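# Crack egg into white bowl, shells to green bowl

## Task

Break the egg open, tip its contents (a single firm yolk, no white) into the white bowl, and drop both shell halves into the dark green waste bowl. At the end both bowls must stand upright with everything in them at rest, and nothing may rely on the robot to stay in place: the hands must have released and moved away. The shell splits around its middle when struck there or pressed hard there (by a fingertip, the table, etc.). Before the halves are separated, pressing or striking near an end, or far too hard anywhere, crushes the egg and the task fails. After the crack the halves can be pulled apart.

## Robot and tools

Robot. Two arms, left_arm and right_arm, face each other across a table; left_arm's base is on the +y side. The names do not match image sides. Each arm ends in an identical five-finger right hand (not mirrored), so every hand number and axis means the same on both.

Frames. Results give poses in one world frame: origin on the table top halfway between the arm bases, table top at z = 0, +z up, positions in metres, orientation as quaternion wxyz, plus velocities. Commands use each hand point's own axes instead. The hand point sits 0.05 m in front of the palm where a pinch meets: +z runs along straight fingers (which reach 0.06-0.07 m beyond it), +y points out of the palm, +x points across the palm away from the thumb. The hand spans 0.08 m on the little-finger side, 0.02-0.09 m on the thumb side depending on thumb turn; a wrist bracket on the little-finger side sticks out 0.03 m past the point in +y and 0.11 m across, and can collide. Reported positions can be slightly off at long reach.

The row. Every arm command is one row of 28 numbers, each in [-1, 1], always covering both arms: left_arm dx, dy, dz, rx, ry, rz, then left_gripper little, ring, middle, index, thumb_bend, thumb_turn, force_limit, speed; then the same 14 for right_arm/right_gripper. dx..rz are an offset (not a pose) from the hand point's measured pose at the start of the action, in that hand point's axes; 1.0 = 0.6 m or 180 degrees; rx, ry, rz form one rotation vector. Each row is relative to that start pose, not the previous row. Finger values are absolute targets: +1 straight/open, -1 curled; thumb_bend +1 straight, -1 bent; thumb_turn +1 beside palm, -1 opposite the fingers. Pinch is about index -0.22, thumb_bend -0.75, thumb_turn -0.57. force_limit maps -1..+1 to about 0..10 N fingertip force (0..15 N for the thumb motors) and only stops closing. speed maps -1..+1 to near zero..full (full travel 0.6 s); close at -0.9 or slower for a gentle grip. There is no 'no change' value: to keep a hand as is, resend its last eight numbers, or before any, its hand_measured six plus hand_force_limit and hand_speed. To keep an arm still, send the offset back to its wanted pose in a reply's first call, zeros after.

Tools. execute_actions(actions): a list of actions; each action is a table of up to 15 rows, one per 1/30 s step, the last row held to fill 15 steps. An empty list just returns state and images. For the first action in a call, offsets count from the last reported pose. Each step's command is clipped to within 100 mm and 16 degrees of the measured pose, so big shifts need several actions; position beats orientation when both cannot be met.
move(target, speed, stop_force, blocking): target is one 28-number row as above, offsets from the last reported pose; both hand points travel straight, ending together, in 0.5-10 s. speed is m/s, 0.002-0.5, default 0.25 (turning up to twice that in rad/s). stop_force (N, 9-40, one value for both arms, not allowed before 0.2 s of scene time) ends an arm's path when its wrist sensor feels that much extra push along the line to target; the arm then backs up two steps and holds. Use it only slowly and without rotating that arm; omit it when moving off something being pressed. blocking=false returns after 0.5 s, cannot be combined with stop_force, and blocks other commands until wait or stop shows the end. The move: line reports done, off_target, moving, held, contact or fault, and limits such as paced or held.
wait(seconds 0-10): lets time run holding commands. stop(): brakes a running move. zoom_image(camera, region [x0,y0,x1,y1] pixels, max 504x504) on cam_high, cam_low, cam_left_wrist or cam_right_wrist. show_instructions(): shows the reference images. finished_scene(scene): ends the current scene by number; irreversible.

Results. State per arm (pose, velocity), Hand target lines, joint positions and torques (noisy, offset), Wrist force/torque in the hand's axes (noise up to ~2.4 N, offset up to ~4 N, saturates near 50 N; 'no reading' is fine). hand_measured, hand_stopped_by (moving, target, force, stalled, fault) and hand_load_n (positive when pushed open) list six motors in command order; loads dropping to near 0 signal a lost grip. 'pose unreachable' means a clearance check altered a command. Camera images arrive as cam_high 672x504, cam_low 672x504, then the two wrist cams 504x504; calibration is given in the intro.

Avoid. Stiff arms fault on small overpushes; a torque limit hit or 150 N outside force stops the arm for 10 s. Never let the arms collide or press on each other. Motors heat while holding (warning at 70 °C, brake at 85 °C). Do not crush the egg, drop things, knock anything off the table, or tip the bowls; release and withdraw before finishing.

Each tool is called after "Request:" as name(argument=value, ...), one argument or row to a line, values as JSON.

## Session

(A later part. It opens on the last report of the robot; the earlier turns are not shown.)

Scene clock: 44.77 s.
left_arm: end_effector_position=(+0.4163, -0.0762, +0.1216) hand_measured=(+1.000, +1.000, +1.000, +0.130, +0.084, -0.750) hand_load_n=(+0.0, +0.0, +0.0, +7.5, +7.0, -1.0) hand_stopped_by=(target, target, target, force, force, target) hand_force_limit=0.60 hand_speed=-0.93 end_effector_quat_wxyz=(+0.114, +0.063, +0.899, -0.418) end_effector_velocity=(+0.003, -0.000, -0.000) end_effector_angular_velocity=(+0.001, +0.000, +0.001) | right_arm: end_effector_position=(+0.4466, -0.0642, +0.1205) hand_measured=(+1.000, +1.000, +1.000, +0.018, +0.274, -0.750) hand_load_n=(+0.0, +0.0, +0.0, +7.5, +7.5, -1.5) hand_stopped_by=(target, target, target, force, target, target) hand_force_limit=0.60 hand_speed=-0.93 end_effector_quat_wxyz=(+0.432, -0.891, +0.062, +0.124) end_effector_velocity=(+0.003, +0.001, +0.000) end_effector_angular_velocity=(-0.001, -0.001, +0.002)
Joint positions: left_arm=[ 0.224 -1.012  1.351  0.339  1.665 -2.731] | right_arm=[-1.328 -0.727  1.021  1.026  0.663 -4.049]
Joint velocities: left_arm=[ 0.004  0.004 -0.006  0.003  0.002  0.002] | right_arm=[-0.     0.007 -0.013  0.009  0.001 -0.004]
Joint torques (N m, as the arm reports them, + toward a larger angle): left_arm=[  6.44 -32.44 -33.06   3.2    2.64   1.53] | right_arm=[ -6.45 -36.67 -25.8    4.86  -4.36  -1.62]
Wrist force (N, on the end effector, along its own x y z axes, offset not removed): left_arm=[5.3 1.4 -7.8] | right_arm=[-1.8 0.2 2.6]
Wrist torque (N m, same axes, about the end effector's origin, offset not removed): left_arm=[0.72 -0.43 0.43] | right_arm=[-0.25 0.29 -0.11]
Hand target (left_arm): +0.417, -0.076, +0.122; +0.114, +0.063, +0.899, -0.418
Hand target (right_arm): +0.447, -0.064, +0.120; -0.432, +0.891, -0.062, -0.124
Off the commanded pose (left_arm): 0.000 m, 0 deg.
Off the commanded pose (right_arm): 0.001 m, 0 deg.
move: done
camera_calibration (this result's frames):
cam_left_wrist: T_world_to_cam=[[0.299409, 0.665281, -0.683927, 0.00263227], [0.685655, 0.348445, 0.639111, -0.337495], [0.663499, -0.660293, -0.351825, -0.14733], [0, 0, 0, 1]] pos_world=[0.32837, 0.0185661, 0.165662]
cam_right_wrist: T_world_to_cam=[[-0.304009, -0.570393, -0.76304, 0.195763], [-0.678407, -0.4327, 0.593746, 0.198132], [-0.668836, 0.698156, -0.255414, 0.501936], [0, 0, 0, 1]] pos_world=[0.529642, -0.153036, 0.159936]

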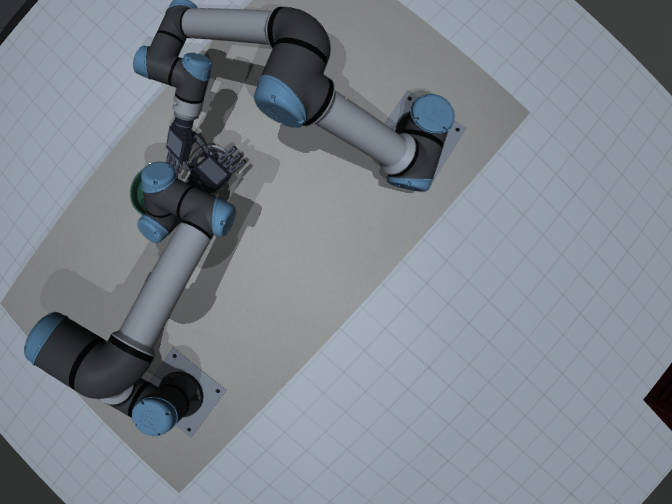

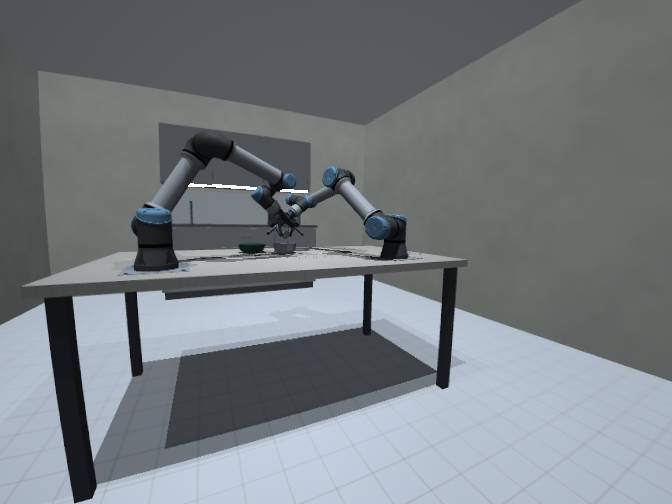

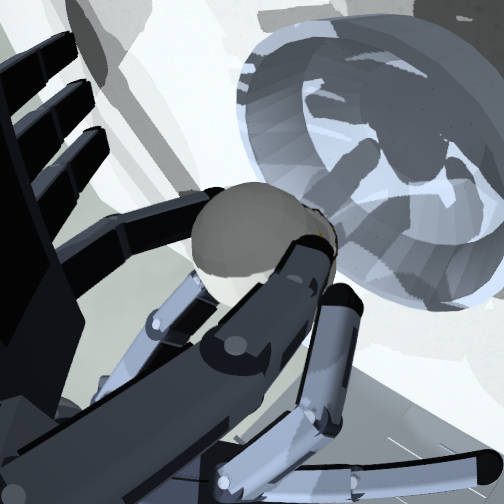

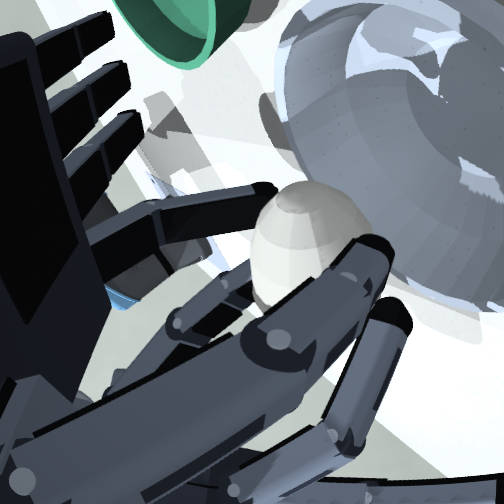

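Request:
move(
  target=[0.041,0.015,0.013,0,0.052,-0.065,1,1,1,-0.3,-0.1,-0.75,0.6,-0.93,0.034,0.017,0.013,0,0.052,-0.065,1,1,1,-0.3,0.27,-0.75,0.6,-0.93],
  speed=0.06,
)

Scene clock: 47.43 s.
left_arm: end_effector_position=(+0.3958, -0.0759, +0.1039) hand_measured=(+1.000, +1.000, +1.000, +0.130, +0.084, -0.750) hand_load_n=(+0.0, +0.0, +0.0, +7.5, +7.0, -1.0) hand_stopped_by=(target, target, target, force, force, target) hand_force_limit=0.60 hand_speed=-0.93 end_effector_quat_wxyz=(-0.002, +0.005, +0.907, -0.421) end_effector_velocity=(-0.001, -0.001, -0.001) end_effector_angular_velocity=(-0.001, +0.015, -0.000) | right_arm: end_effector_position=(+0.4626, -0.0644, +0.1027) hand_measured=(+1.000, +1.000, +1.000, +0.018, +0.274, -0.750) hand_load_n=(+0.0, +0.0, +0.0, +7.5, +7.5, -1.0) hand_stopped_by=(target, target, target, force, target, target) hand_force_limit=0.60 hand_speed=-0.93 end_effector_quat_wxyz=(+0.436, -0.900, +0.006, +0.008) end_effector_velocity=(+0.000, -0.000, -0.001) end_effector_angular_velocity=(+0.001, -0.014, -0.001)
Joint positions: left_arm=[ 0.277 -0.954  1.276  0.417  1.858 -2.888] | right_arm=[-1.304 -0.834  1.165  0.767  0.77  -4.07 ]
Joint velocities: left_arm=[ 0.003  0.004 -0.006  0.004  0.012 -0.009] | right_arm=[ 0.001 -0.007  0.012 -0.017  0.005 -0.001]
Joint torques (N m, as the arm reports them, + toward a larger angle): left_arm=[  7.56 -31.78 -34.87   3.28   3.04  -1.37] | right_arm=[  7.2  -54.11  -7.63  -0.28   2.    -1.66]
Wrist force (N, on the end effector, along its own x y z axes, offset not removed): left_arm=[2.6 -3.9 1.9] | right_arm=[-1.1 0.7 1.2]
Wrist torque (N m, same axes, about the end effector's origin, offset not removed): left_arm=[-0.70 -0.61 0.00] | right_arm=[0.05 0.19 0.11]
Hand target (left_arm): +0.396, -0.076, +0.104; -0.003, +0.005, +0.907, -0.421
Hand target (right_arm): +0.463, -0.064, +0.103; -0.436, +0.900, -0.005, -0.007
Off the commanded pose (left_arm): 0.000 m, 0 deg.
Off the commanded pose (right_arm): 0.000 m, 0 deg.
move: done
camera_calibration (this result's frames):
cam_left_wrist: T_world_to_cam=[[0.10936, 0.668864, -0.735297, 0.0772531], [0.824289, 0.352382, 0.443141, -0.346416], [0.555507, -0.654559, -0.512801, -0.0798385], [0, 0, 0, 1]] pos_world=[0.32145, 0.0181402, 0.169374]
cam_right_wrist: T_world_to_cam=[[-0.0988142, -0.571195, -0.814845, 0.0972863], [-0.808687, -0.431077, 0.400247, 0.299684], [-0.57988, 0.698505, -0.419322, 0.48396], [0, 0, 0, 1]] pos_world=[0.532603, -0.153292, 0.162261]

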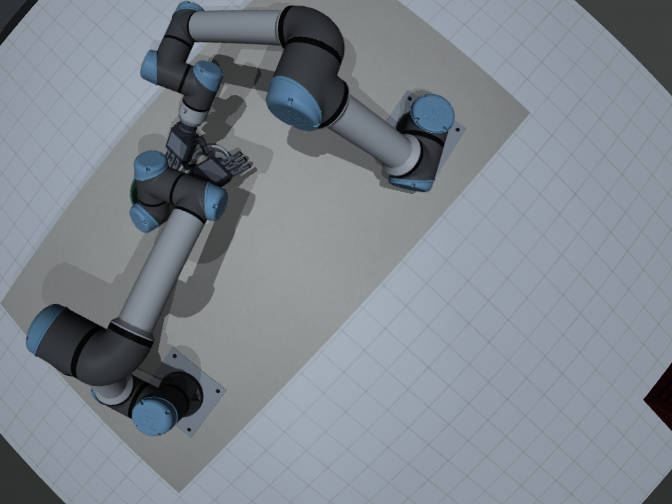

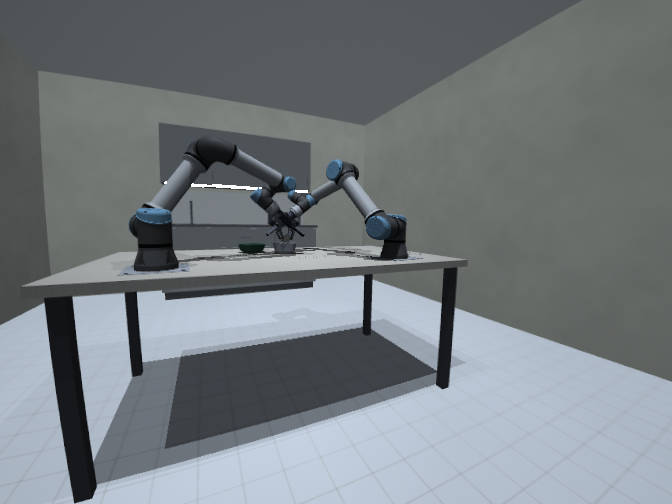

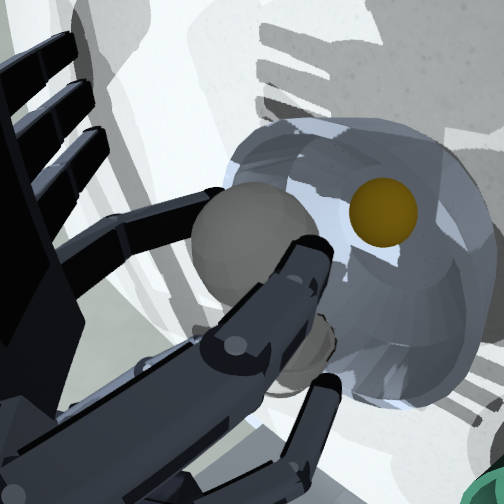

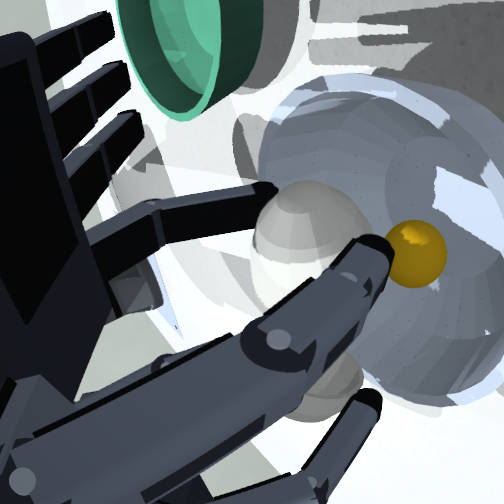

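Request:
execute_actions(
  actions=[],
)

Scene clock: 47.73 s.
left_arm: end_effector_position=(+0.3956, -0.0759, +0.1037) hand_measured=(+1.000, +1.000, +1.000, +0.130, +0.084, -0.750) hand_load_n=(+0.0, +0.0, +0.0, +7.5, +7.0, -1.0) hand_stopped_by=(target, target, target, force, force, target) hand_force_limit=0.60 hand_speed=-0.93 end_effector_quat_wxyz=(-0.003, +0.005, +0.907, -0.421) end_effector_velocity=(+0.000, +0.001, -0.001) end_effector_angular_velocity=(+0.000, +0.003, +0.001) | right_arm: end_effector_position=(+0.4627, -0.0644, +0.1026) hand_measured=(+1.000, +1.000, +1.000, +0.018, +0.274, -0.750) hand_load_n=(+0.0, +0.0, +0.0, +7.5, +7.5, -1.0) hand_stopped_by=(target, target, target, force, target, target) hand_force_limit=0.60 hand_speed=-0.93 end_effector_quat_wxyz=(+0.436, -0.900, +0.005, +0.007) end_effector_velocity=(+0.000, -0.000, +0.000) end_effector_angular_velocity=(+0.001, -0.000, -0.001)
Joint positions: left_arm=[ 0.278 -0.954  1.276  0.418  1.859 -2.889] | right_arm=[-1.304 -0.835  1.166  0.765  0.771 -4.07 ]
Joint velocities: left_arm=[ 0.002  0.001  0.     0.     0.002 -0.002] | right_arm=[-0.001 -0.001  0.002 -0.002 -0.     0.   ]
Joint torques (N m, as the arm reports them, + toward a larger angle): left_arm=[  7.29 -33.86 -32.68   3.58   2.7   -1.36] | right_arm=[  8.   -55.76  -8.67  -0.22   1.73  -1.8 ]
Wrist force (N, on the end effector, along its own x y z axes, offset not removed): left_arm=[3.9 1.3 -3.0] | right_arm=[-1.2 2.4 0.7]
Wrist torque (N m, same axes, about the end effector's origin, offset not removed): left_arm=[0.40 -0.42 0.42] | right_arm=[0.23 0.11 -0.05]
Hand target (left_arm): +0.396, -0.076, +0.104; -0.003, +0.005, +0.907, -0.421
Hand target (right_arm): +0.463, -0.064, +0.103; -0.436, +0.900, -0.005, -0.007
Off the commanded pose (left_arm): 0.000 m, 0 deg.
Off the commanded pose (right_arm): 0.000 m, 0 deg.
camera_calibration (this result's frames):
cam_left_wrist: T_world_to_cam=[[0.108082, 0.668892, -0.735461, 0.0777059], [0.825044, 0.352383, 0.441734, -0.346409], [0.554636, -0.654531, -0.513779, -0.0793795], [0, 0, 0, 1]] pos_world=[0.32143, 0.0181353, 0.169387]
cam_right_wrist: T_world_to_cam=[[-0.0974413, -0.571144, -0.815046, 0.0965808], [-0.809434, -0.431013, 0.398803, 0.300308], [-0.579069, 0.698586, -0.420305, 0.483699], [0, 0, 0, 1]] pos_world=[0.532585, -0.153307, 0.162255]

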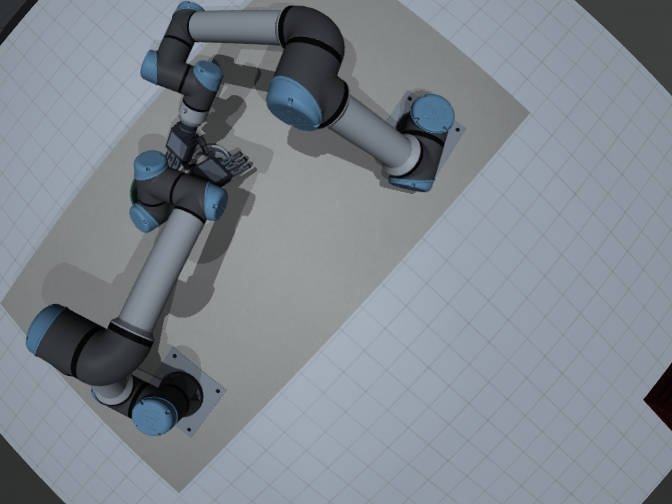

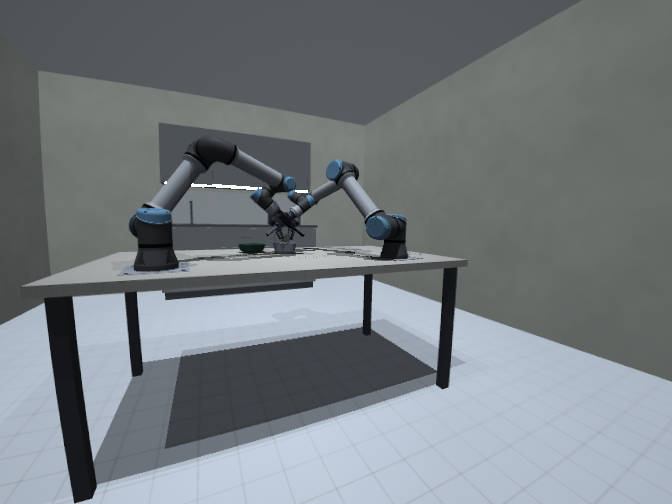

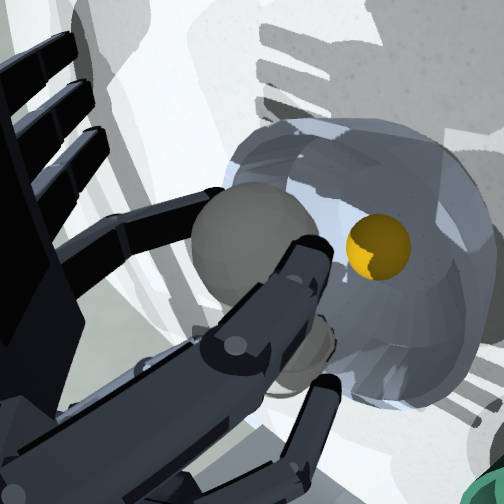

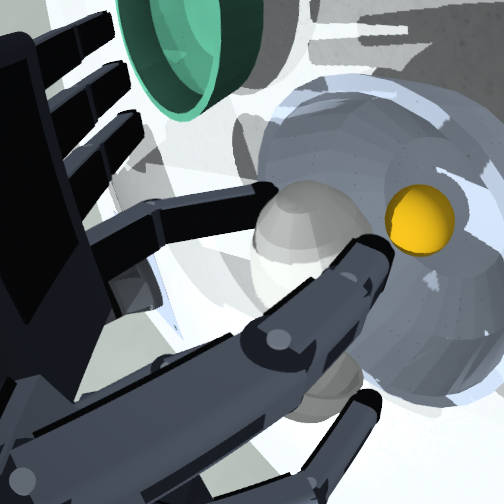

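Request:
move(
  target=[0,0,0,0,0,0,1,1,1,-0.3,-0.1,-0.75,0.6,-0.93,0.06,0.16,-0.26,0,0,0,1,1,1,-0.3,0.27,-0.75,0.6,-0.93],
)

Request:
move(
  target=[-0.215,0.177,-0.235,0,0,0,1,1,1,-0.3,-0.1,-0.75,0.6,-0.93,0,0,0,0,0,0,1,1,1,-0.3,0.27,-0.75,0.6,-0.93],
  speed=0.2,
)

Scene clock: 49.33 s.
left_arm: end_effector_position=(+0.3956, -0.0759, +0.1037) hand_measured=(+1.000, +1.000, +1.000, +0.130, +0.084, -0.750) hand_load_n=(+0.0, +0.0, +0.0, +7.5, +7.0, -1.0) hand_stopped_by=(target, target, target, force, force, target) hand_force_limit=0.60 hand_speed=-0.93 end_effector_quat_wxyz=(-0.003, +0.005, +0.907, -0.421) end_effector_velocity=(-0.001, -0.000, -0.000) end_effector_angular_velocity=(-0.000, +0.000, -0.001) | right_arm: end_effector_position=(+0.4983, -0.2463, +0.1233) hand_measured=(+1.000, +1.000, +1.000, +0.018, +0.274, -0.750) hand_load_n=(+0.0, +0.0, +0.0, +7.5, +7.5, -1.0) hand_stopped_by=(target, target, target, force, target, target) hand_force_limit=0.60 hand_speed=-0.93 end_effector_quat_wxyz=(+0.436, -0.900, +0.006, +0.006) end_effector_velocity=(-0.000, -0.003, -0.001) end_effector_angular_velocity=(-0.002, +0.003, +0.004)
Joint positions: left_arm=[ 0.278 -0.954  1.276  0.418  1.859 -2.889] | right_arm=[-1.649 -0.929  1.373  1.034  0.673 -4.574]
Joint velocities: left_arm=[-0.001  0.     0.001 -0.001  0.001  0.   ] | right_arm=[-0.005  0.003  0.001  0.01   0.001 -0.014]
Joint torques (N m, as the arm reports them, + toward a larger angle): left_arm=[ -1.73 -47.83 -19.18  -0.08  -1.93   1.54] | right_arm=[ -6.62 -28.74  -6.99   4.83  -4.41  -1.44]
Wrist force (N, on the end effector, along its own x y z axes, offset not removed): left_arm=[4.5 2.6 0.0] | right_arm=[-3.3 -0.8 2.6]
Wrist torque (N m, same axes, about the end effector's origin, offset not removed): left_arm=[0.54 -0.92 0.38] | right_arm=[-0.14 0.38 -0.29]
Hand target (left_arm): +0.396, -0.076, +0.104; -0.003, +0.005, +0.907, -0.421
Hand target (right_arm): +0.498, -0.247, +0.123; -0.436, +0.900, -0.006, -0.006
Off the commanded pose (left_arm): 0.000 m, 0 deg.
Off the commanded pose (right_arm): 0.000 m, 0 deg.
move: done
camera_calibration (this result's frames):
cam_left_wrist: T_world_to_cam=[[0.108056, 0.668913, -0.735445, 0.0777037], [0.825039, 0.352394, 0.441735, -0.346419], [0.554648, -0.654502, -0.513801, -0.0793913], [0, 0, 0, 1]] pos_world=[0.321447, 0.0181371, 0.169381]
cam_right_wrist: T_world_to_cam=[[-0.09732, -0.571703, -0.814668, 0.0128047], [-0.809937, -0.430205, 0.398656, 0.242907], [-0.578387, 0.698627, -0.421176, 0.639893], [0, 0, 0, 1]] pos_world=[0.568091, -0.335226, 0.183103]

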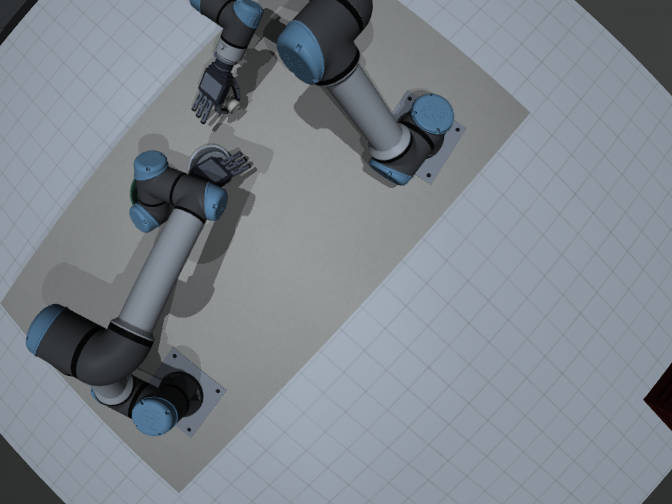

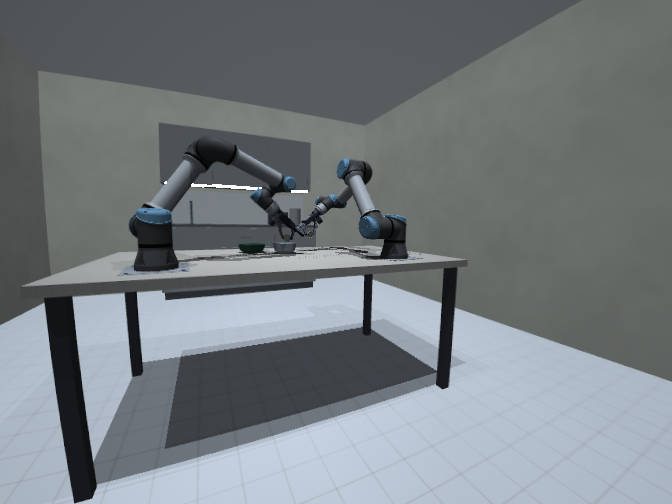

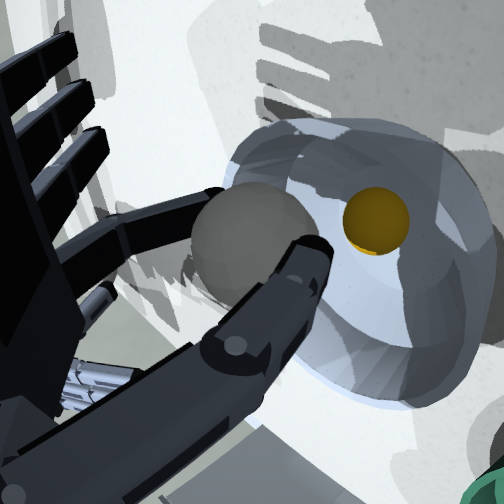

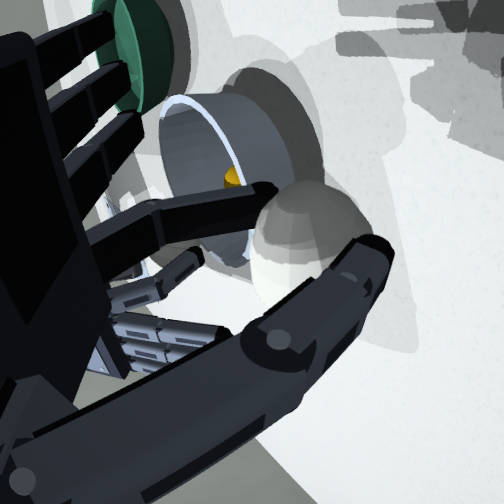

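Scene clock: 51.07 s.
left_arm: end_effector_position=(+0.5267, +0.0989, +0.1140) hand_measured=(+1.000, +1.000, +1.000, +0.130, +0.084, -0.750) hand_load_n=(+0.0, +0.0, +0.0, +7.5, +7.0, -1.0) hand_stopped_by=(target, target, target, force, force, target) hand_force_limit=0.60 hand_speed=-0.93 end_effector_quat_wxyz=(-0.003, +0.005, +0.907, -0.421) end_effector_velocity=(+0.000, +0.001, +0.000) end_effector_angular_velocity=(-0.000, +0.003, -0.003) | right_arm: end_effector_position=(+0.4983, -0.2463, +0.1233) hand_measured=(+1.000, +1.000, +1.000, +0.018, +0.274, -0.750) hand_load_n=(+0.0, +0.0, +0.0, +7.5, +7.5, -1.0) hand_stopped_by=(target, target, target, force, target, target) hand_force_limit=0.60 hand_speed=-0.93 end_effector_quat_wxyz=(+0.436, -0.900, +0.006, +0.006) end_effector_velocity=(-0.001, +0.000, -0.001) end_effector_angular_velocity=(-0.001, +0.003, +0.001)
Joint positions: left_arm=[ 0.66  -1.     1.348  0.516  2.127 -2.589] | right_arm=[-1.649 -0.929  1.373  1.034  0.673 -4.574]
Joint velocities: left_arm=[ 0.004  0.001 -0.002  0.005  0.006  0.004] | right_arm=[0.001 0.001 0.    0.001 0.001 0.   ]
Joint torques (N m, as the arm reports them, + toward a larger angle): left_arm=[  5.7  -32.53 -33.17   3.85   2.69   1.6 ] | right_arm=[  7.2  -50.12 -21.     0.35  -1.14   1.5 ]
Wrist force (N, on the end effector, along its own x y z axes, offset not removed): left_arm=[3.5 2.5 -4.2] | right_arm=[-1.6 0.9 -1.0]
Wrist torque (N m, same axes, about the end effector's origin, offset not removed): left_arm=[0.83 -0.48 0.37] | right_arm=[0.22 0.25 0.05]
Hand target (left_arm): +0.527, +0.099, +0.114; -0.003, +0.005, +0.907, -0.421
Hand target (right_arm): +0.498, -0.246, +0.123; -0.436, +0.900, -0.006, -0.006
Off the commanded pose (left_arm): 0.000 m, 0 deg.
Off the commanded pose (right_arm): 0.000 m, 0 deg.
move: done
camera_calibration (this result's frames):
cam_left_wrist: T_world_to_cam=[[0.108332, 0.66889, -0.735425, -0.0459459], [0.824721, 0.352587, 0.442174, -0.520523], [0.555067, -0.654422, -0.513451, -0.0327009], [0, 0, 0, 1]] pos_world=[0.452415, 0.192862, 0.179582]
cam_right_wrist: T_world_to_cam=[[-0.0973655, -0.571688, -0.814674, 0.0128181], [-0.809913, -0.430214, 0.398694, 0.24289], [-0.578412, 0.698634, -0.421129, 0.639886], [0, 0, 0, 1]] pos_world=[0.568085, -0.335223, 0.183078]

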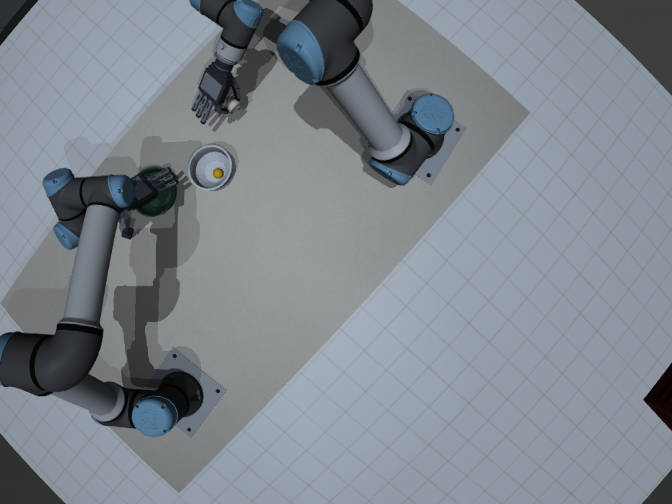

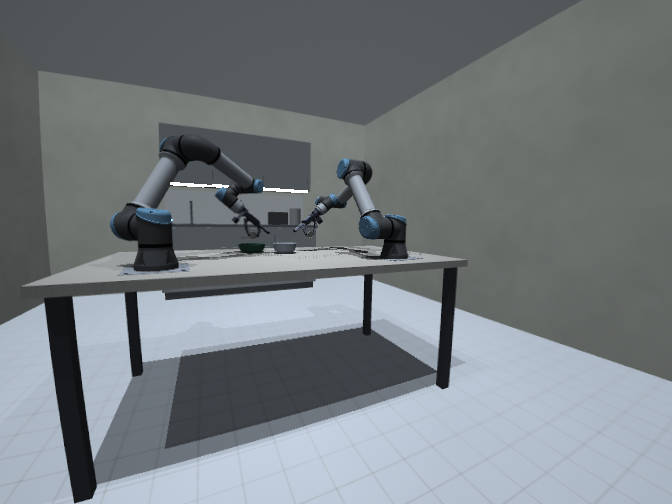

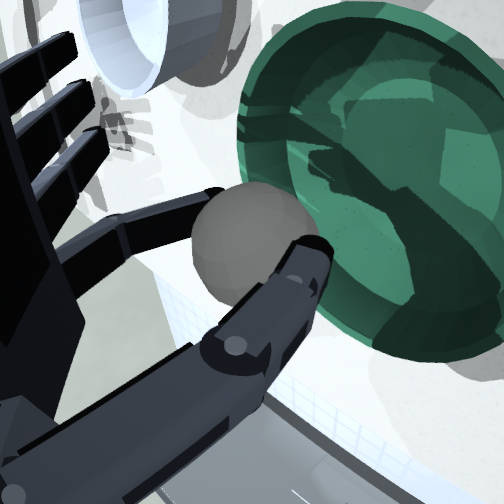

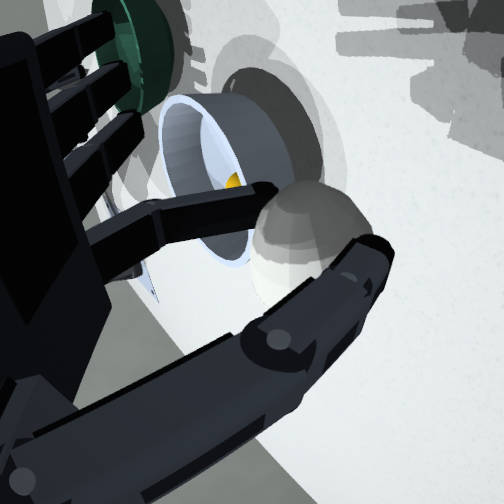

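Request:
move(
  target=[0.02,0.068,0.033,0,0,0,1,1,1,-0.3,-0.1,-0.75,0.6,-0.93,0,0,0,0,0.13,0.1,1,1,1,-0.3,0.27,-0.75,0.6,-0.93],
)

Request:
execute_actions(
  actions=[
    [[0,0,0,0,0,0,1,1,1,0.4,0.3,-0.75,0.6,-0.3,0,0,0,0,0,0,1,1,1,-0.3,0.27,-0.75,0.6,-0.93]],
    [[0,-0.076,-0.065,0,0,0,1,1,1,0.4,0.3,-0.75,0.6,-0.3,0,0,0,0,0,0,1,1,1,-0.3,0.27,-0.75,0.6,-0.93]],
  ],
)

Request:
move(
  target=[0.4,0.15,-0.31,0,0,0,1,1,1,0.4,0.3,-0.75,0.6,-0.3,0,0,0,0,0,0,1,1,1,-0.3,0.27,-0.75,0.6,-0.93],
  speed=0.35,
)

Scene clock: 52.87 s.
left_arm: end_effector_position=(+0.5148, +0.1103, +0.0702) hand_measured=(+1.000, +1.000, +1.000, +0.130, +0.084, -0.750) hand_load_n=(+0.0, +0.0, +0.0, +7.5, +7.0, -1.0) hand_stopped_by=(target, target, target, force, force, target) hand_force_limit=0.60 hand_speed=-0.93 end_effector_quat_wxyz=(-0.003, +0.005, +0.907, -0.421) end_effector_velocity=(+0.002, +0.001, -0.000) end_effector_angular_velocity=(+0.000, -0.003, +0.004) | right_arm: end_effector_position=(+0.4984, -0.2463, +0.1235) hand_measured=(+1.000, +1.000, +1.000, +0.018, +0.274, -0.750) hand_load_n=(+0.0, +0.0, +0.0, +7.5, +7.5, -1.0) hand_stopped_by=(target, target, target, force, target, target) hand_force_limit=0.60 hand_speed=-0.93 end_effector_quat_wxyz=(+0.419, -0.871, +0.232, -0.107) end_effector_velocity=(-0.000, +0.000, +0.000) end_effector_angular_velocity=(+0.000, -0.003, -0.012)
Joint positions: left_arm=[ 0.658 -0.995  1.462  0.397  2.126 -2.591] | right_arm=[-1.619 -1.188  1.639  0.49   0.885 -3.848]
Joint velocities: left_arm=[ 0.002  0.     0.    -0.002 -0.003  0.   ] | right_arm=[ 0.003 -0.007  0.008 -0.013  0.009  0.016]
Joint torques (N m, as the arm reports them, + toward a larger angle): left_arm=[ -6.83 -30.98  -3.85  -1.94  -1.71  -1.46] | right_arm=[  7.29 -41.06  -8.55  -0.74   2.11   1.63]
Wrist force (N, on the end effector, along its own x y z axes, offset not removed): left_arm=[1.4 2.8 -6.2] | right_arm=[-3.2 -1.1 -3.4]
Wrist torque (N m, same axes, about the end effector's origin, offset not removed): left_arm=[0.82 -0.10 0.17] | right_arm=[0.08 0.48 -0.36]
Hand target (left_arm): +0.515, +0.110, +0.070; -0.003, +0.005, +0.907, -0.421
Hand target (right_arm): +0.498, -0.246, +0.123; -0.419, +0.871, -0.233, +0.108
Off the commanded pose (left_arm): 0.000 m, 0 deg.
Off the commanded pose (right_arm): 0.000 m, 0 deg.
move: done
camera_calibration (this result's frames):
cam_left_wrist: T_world_to_cam=[[0.108329, 0.668901, -0.735416, -0.0845198], [0.824732, 0.35257, 0.442167, -0.495378], [0.555051, -0.65442, -0.51347, -0.041127], [0, 0, 0, 1]] pos_world=[0.440538, 0.204276, 0.135765]
cam_right_wrist: T_world_to_cam=[[-0.362011, -0.458572, -0.811578, 0.172334], [-0.91848, 0.0267877, 0.394559, 0.410038], [-0.159194, 0.888253, -0.430887, 0.478976], [0, 0, 0, 1]] pos_world=[0.515249, -0.357408, 0.184462]

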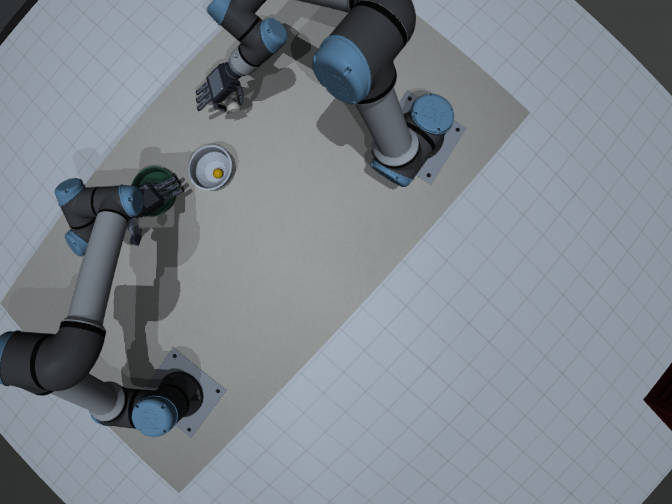

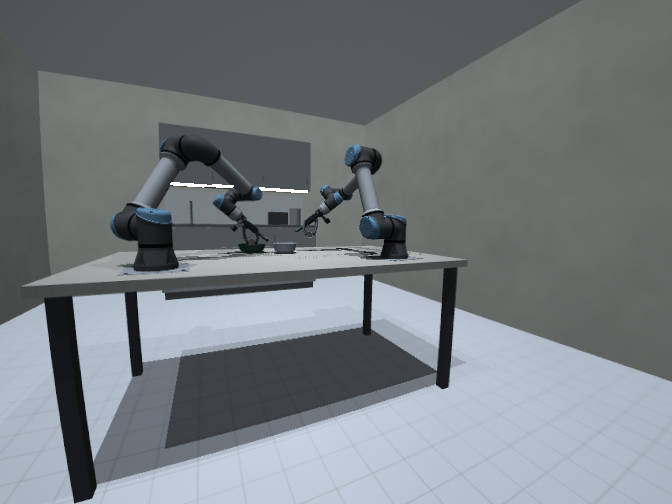

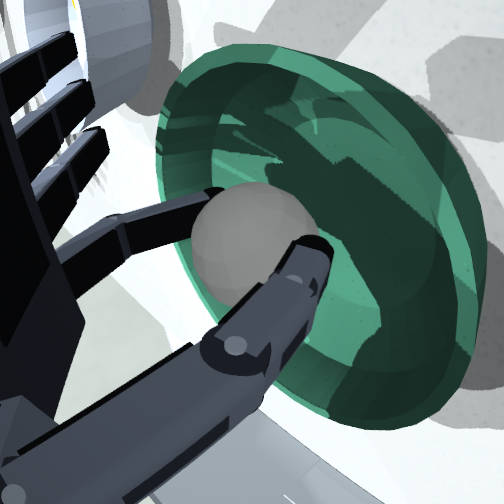

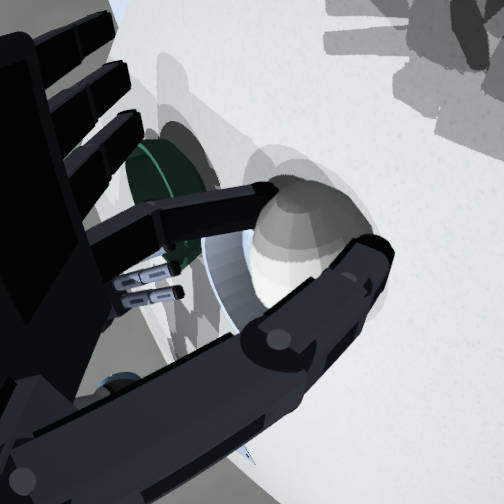

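Scene clock: 53.87 s.
left_arm: end_effector_position=(+0.5149, +0.1104, +0.1285) hand_measured=(+1.000, +1.000, +1.000, +0.400, +0.300, -0.750) hand_load_n=(+0.0, +0.0, +0.0, +0.0, +0.0, +0.0) hand_stopped_by=(target, target, target, target, target, target) hand_force_limit=0.60 hand_speed=-0.30 end_effector_quat_wxyz=(-0.002, +0.005, +0.907, -0.421) end_effector_velocity=(-0.000, +0.001, +0.014) end_effector_angular_velocity=(+0.004, +0.004, -0.001) | right_arm: end_effector_position=(+0.4983, -0.2463, +0.1235) hand_measured=(+1.000, +1.000, +1.000, +0.018, +0.274, -0.750) hand_load_n=(+0.0, +0.0, +0.0, +7.5, +7.5, -1.0) hand_stopped_by=(target, target, target, force, target, target) hand_force_limit=0.60 hand_speed=-0.93 end_effector_quat_wxyz=(+0.419, -0.871, +0.232, -0.107) end_effector_velocity=(+0.000, -0.000, -0.000) end_effector_angular_velocity=(+0.001, -0.000, +0.000)
Joint positions: left_arm=[ 0.658 -1.05   1.389  0.524  2.126 -2.591] | right_arm=[-1.619 -1.188  1.639  0.49   0.885 -3.848]
Joint velocities: left_arm=[ 0.001 -0.009 -0.024  0.039  0.002  0.002] | right_arm=[-0.001  0.001 -0.    -0.001 -0.001 -0.   ]
Joint torques (N m, as the arm reports them, + toward a larger angle): left_arm=[  8.57 -41.32 -31.56   3.9    3.09   1.7 ] | right_arm=[  2.39 -23.3  -24.2    3.46  -3.04  -1.51]
Wrist force (N, on the end effector, along its own x y z axes, offset not removed): left_arm=[-1.5 -4.6 0.8] | right_arm=[-0.4 1.8 -2.6]
Wrist torque (N m, same axes, about the end effector's origin, offset not removed): left_arm=[-0.77 0.03 -0.26] | right_arm=[0.41 0.22 0.02]
Hand target (left_arm): +0.515, +0.111, +0.130; -0.003, +0.005, +0.907, -0.421
Hand target (right_arm): +0.498, -0.246, +0.124; -0.419, +0.871, -0.232, +0.107
Off the commanded pose (left_arm): 0.002 m, 0 deg.
Off the commanded pose (right_arm): 0.000 m, 0 deg.
camera_calibration (this result's frames):
cam_left_wrist: T_world_to_cam=[[0.108534, 0.668435, -0.735809, -0.0416782], [0.824414, 0.353079, 0.442353, -0.521218], [0.555483, -0.654622, -0.512746, -0.0114192], [0, 0, 0, 1]] pos_world=[0.440566, 0.204415, 0.19404]
cam_right_wrist: T_world_to_cam=[[-0.361933, -0.4586, -0.811597, 0.172318], [-0.918507, 0.0267401, 0.3945, 0.410014], [-0.159216, 0.88824, -0.430905, 0.478964], [0, 0, 0, 1]] pos_world=[0.515227, -0.357374, 0.18449]

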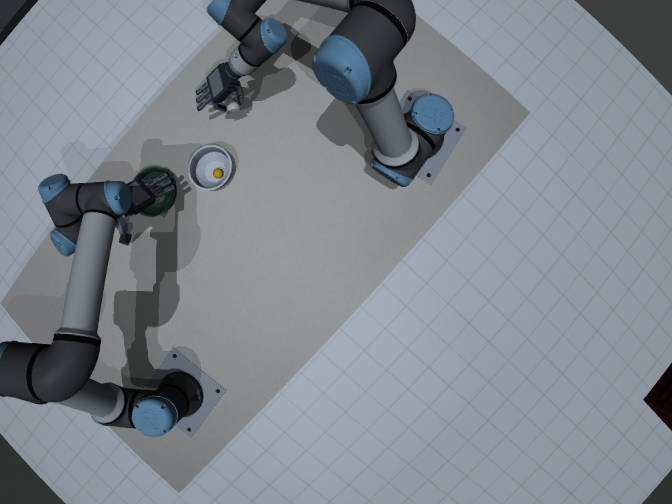

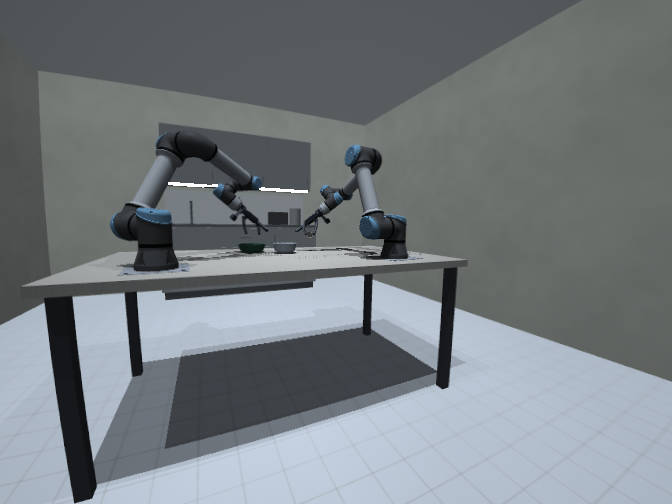

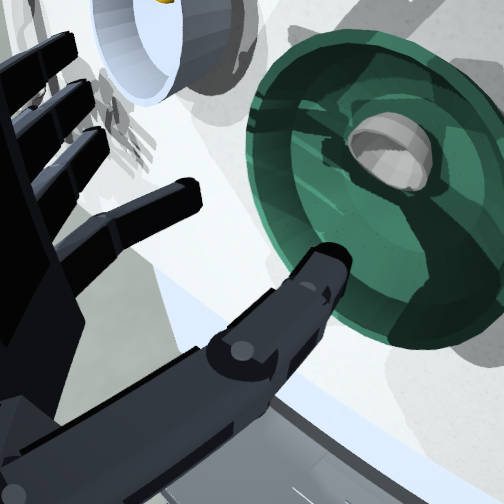

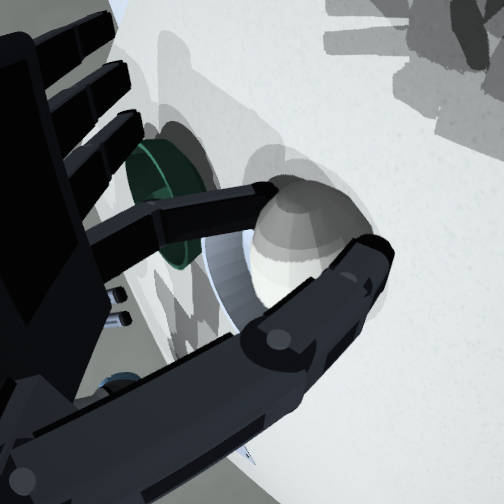

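Scene clock: 55.57 s.
left_arm: end_effector_position=(+0.2771, +0.3126, +0.1806) hand_measured=(+1.000, +1.000, +1.000, +0.400, +0.300, -0.750) hand_load_n=(+0.0, +0.0, +0.0, +0.0, +0.0, +0.0) hand_stopped_by=(target, target, target, target, target, target) hand_force_limit=0.60 hand_speed=-0.30 end_effector_quat_wxyz=(-0.003, +0.005, +0.907, -0.421) end_effector_velocity=(-0.002, +0.002, +0.001) end_effector_angular_velocity=(+0.001, -0.002, +0.004) | right_arm: end_effector_position=(+0.4983, -0.2463, +0.1235) hand_measured=(+1.000, +1.000, +1.000, +0.018, +0.274, -0.750) hand_load_n=(+0.0, +0.0, +0.0, +7.5, +7.5, -1.0) hand_stopped_by=(target, target, target, force, target, target) hand_force_limit=0.60 hand_speed=-0.93 end_effector_quat_wxyz=(+0.419, -0.871, +0.232, -0.107) end_effector_velocity=(+0.001, -0.000, +0.001) end_effector_angular_velocity=(+0.001, -0.002, -0.001)
Joint positions: left_arm=[ 0.464 -1.89   2.168  0.509  1.994 -2.752] | right_arm=[-1.619 -1.188  1.639  0.49   0.885 -3.848]
Joint velocities: left_arm=[-0.008 -0.013  0.005  0.005 -0.01  -0.007] | right_arm=[-0.001 -0.001  0.    -0.002 -0.001  0.001]
Joint torques (N m, as the arm reports them, + toward a larger angle): left_arm=[ -5.93 -11.35  -9.14   3.53  -1.88  -1.43] | right_arm=[  1.91 -23.64 -24.23   3.31  -3.06  -1.62]
Wrist force (N, on the end effector, along its own x y z axes, offset not removed): left_arm=[5.6 2.4 -3.2] | right_arm=[-0.3 1.2 1.0]
Wrist torque (N m, same axes, about the end effector's origin, offset not removed): left_arm=[0.45 -0.93 0.46] | right_arm=[0.13 0.06 -0.14]
Hand target (left_arm): +0.277, +0.313, +0.181; -0.002, +0.005, +0.907, -0.421
Hand target (right_arm): +0.498, -0.246, +0.123; -0.419, +0.871, -0.232, +0.107
Off the commanded pose (left_arm): 0.001 m, 0 deg.
Off the commanded pose (right_arm): 0.000 m, 0 deg.
move: done
camera_calibration (this result's frames):
cam_left_wrist: T_world_to_cam=[[0.10834, 0.668362, -0.735904, -0.11266], [0.824784, 0.352824, 0.441866, -0.419529], [0.554971, -0.654834, -0.51303, 0.280005], [0, 0, 0, 1]] pos_world=[0.202832, 0.406674, 0.24612]
cam_right_wrist: T_world_to_cam=[[-0.361934, -0.4586, -0.811597, 0.172318], [-0.918507, 0.02674, 0.3945, 0.410014], [-0.159216, 0.88824, -0.430905, 0.478964], [0, 0, 0, 1]] pos_world=[0.515227, -0.357374, 0.18449]

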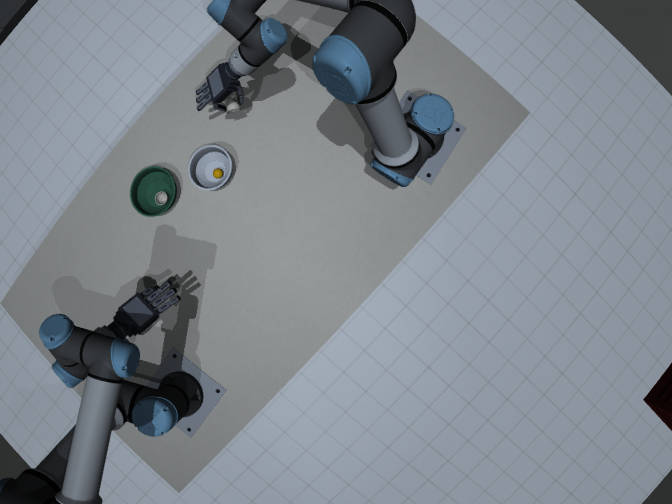

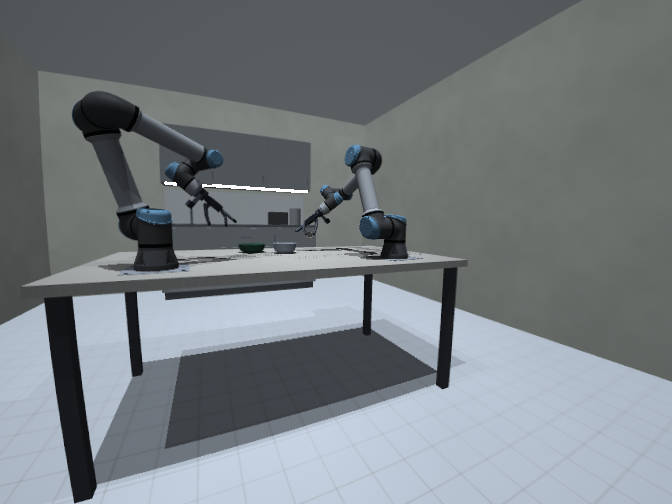

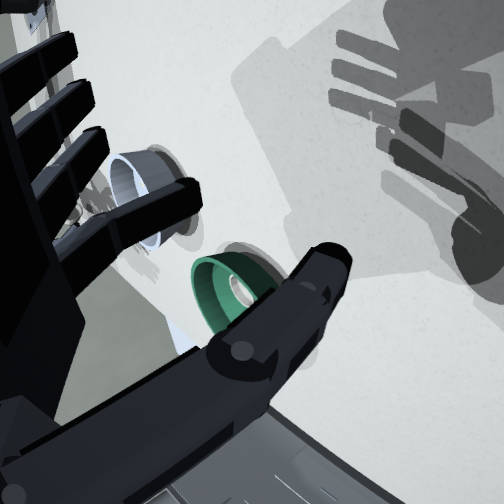

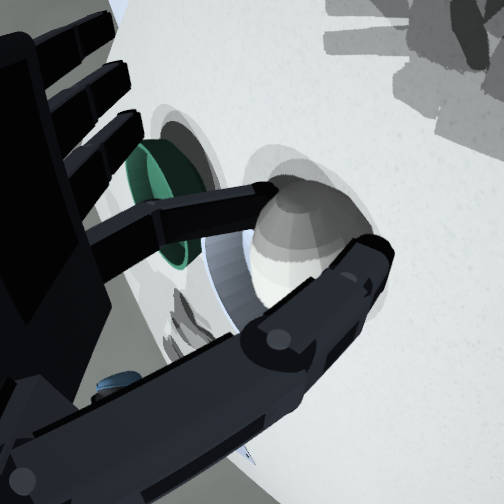

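Request:
move(
  target=[0,0,0,0,0,0,1,1,1,0.4,0.3,-0.75,0.6,-0.3,-0.228,-0.321,0.438,0,0,0,1,1,1,-0.3,0.27,-0.75,0.6,-0.93],
)

Scene clock: 57.97 s.
left_arm: end_effector_position=(+0.2771, +0.3126, +0.1806) hand_measured=(+1.000, +1.000, +1.000, +0.400, +0.300, -0.750) hand_load_n=(+0.0, +0.0, +0.0, +0.0, +0.0, +0.0) hand_stopped_by=(target, target, target, target, target, target) hand_force_limit=0.60 hand_speed=-0.30 end_effector_quat_wxyz=(-0.003, +0.005, +0.907, -0.421) end_effector_velocity=(-0.000, -0.000, +0.001) end_effector_angular_velocity=(-0.002, -0.000, -0.001) | right_arm: end_effector_position=(+0.5402, +0.1041, +0.1104) hand_measured=(+1.000, +1.000, +1.000, +0.018, +0.274, -0.750) hand_load_n=(+0.0, +0.0, +0.0, +7.5, +7.5, -1.0) hand_stopped_by=(target, target, target, force, target, target) hand_force_limit=0.60 hand_speed=-0.93 end_effector_quat_wxyz=(+0.420, -0.871, +0.233, -0.107) end_effector_velocity=(+0.002, +0.002, +0.000) end_effector_angular_velocity=(-0.007, +0.006, +0.001)
Joint positions: left_arm=[ 0.464 -1.89   2.168  0.509  1.994 -2.752] | right_arm=[-1.061 -0.563  0.564  0.711  1.269 -3.382]
Joint velocities: left_arm=[ 0.    -0.001 -0.001 -0.001  0.001  0.   ] | right_arm=[ 0.001  0.025 -0.05   0.034  0.001 -0.002]
Joint torques (N m, as the arm reports them, + toward a larger angle): left_arm=[  6.78   2.34 -33.09  -2.21   2.99   1.63] | right_arm=[  7.92 -43.35 -27.95   2.65   2.48  -1.64]
Wrist force (N, on the end effector, along its own x y z axes, offset not removed): left_arm=[2.2 2.2 -2.5] | right_arm=[-1.2 0.5 -0.3]
Wrist torque (N m, same axes, about the end effector's origin, offset not removed): left_arm=[0.33 -0.32 0.03] | right_arm=[0.08 0.36 0.06]
Hand target (left_arm): +0.277, +0.313, +0.181; -0.003, +0.005, +0.907, -0.421
Hand target (right_arm): +0.540, +0.104, +0.110; -0.419, +0.871, -0.233, +0.107
Off the commanded pose (left_arm): 0.000 m, 0 deg.
Off the commanded pose (right_arm): 0.000 m, 0 deg.
move: done
camera_calibration (this result's frames):
cam_left_wrist: T_world_to_cam=[[0.108339, 0.668363, -0.735904, -0.11266], [0.824784, 0.352824, 0.441866, -0.419529], [0.554971, -0.654833, -0.51303, 0.280005], [0, 0, 0, 1]] pos_world=[0.202831, 0.406674, 0.24612]
cam_right_wrist: T_world_to_cam=[[-0.36203, -0.456704, -0.812623, 0.337539], [-0.918497, 0.0260262, 0.39457, 0.444367], [-0.159052, 0.889238, -0.428903, 0.168295], [0, 0, 0, 1]] pos_world=[0.557117, -0.00706416, 0.17114]

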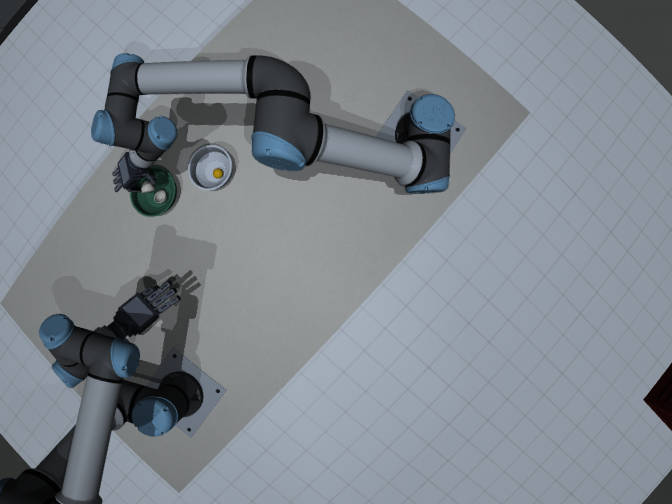

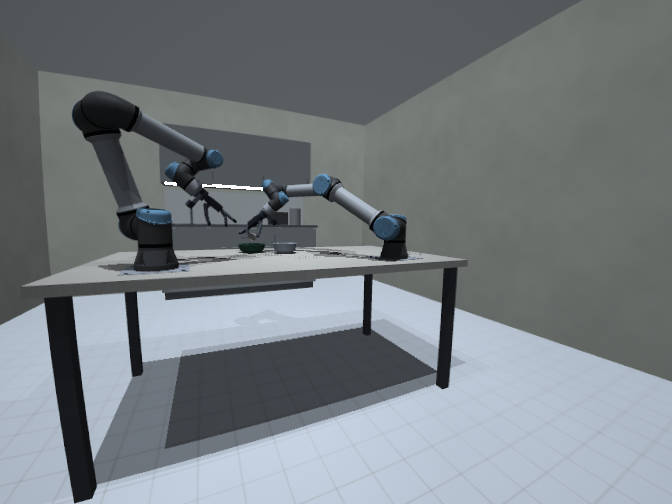

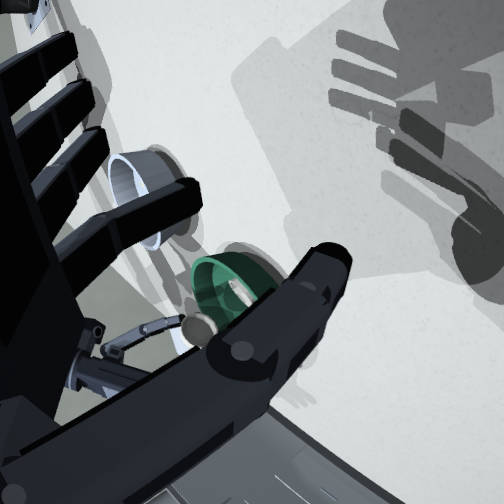

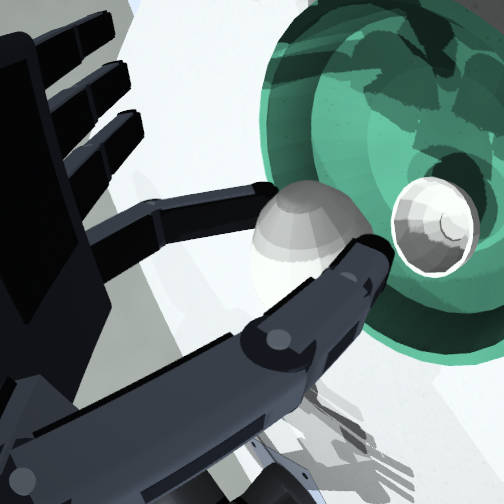

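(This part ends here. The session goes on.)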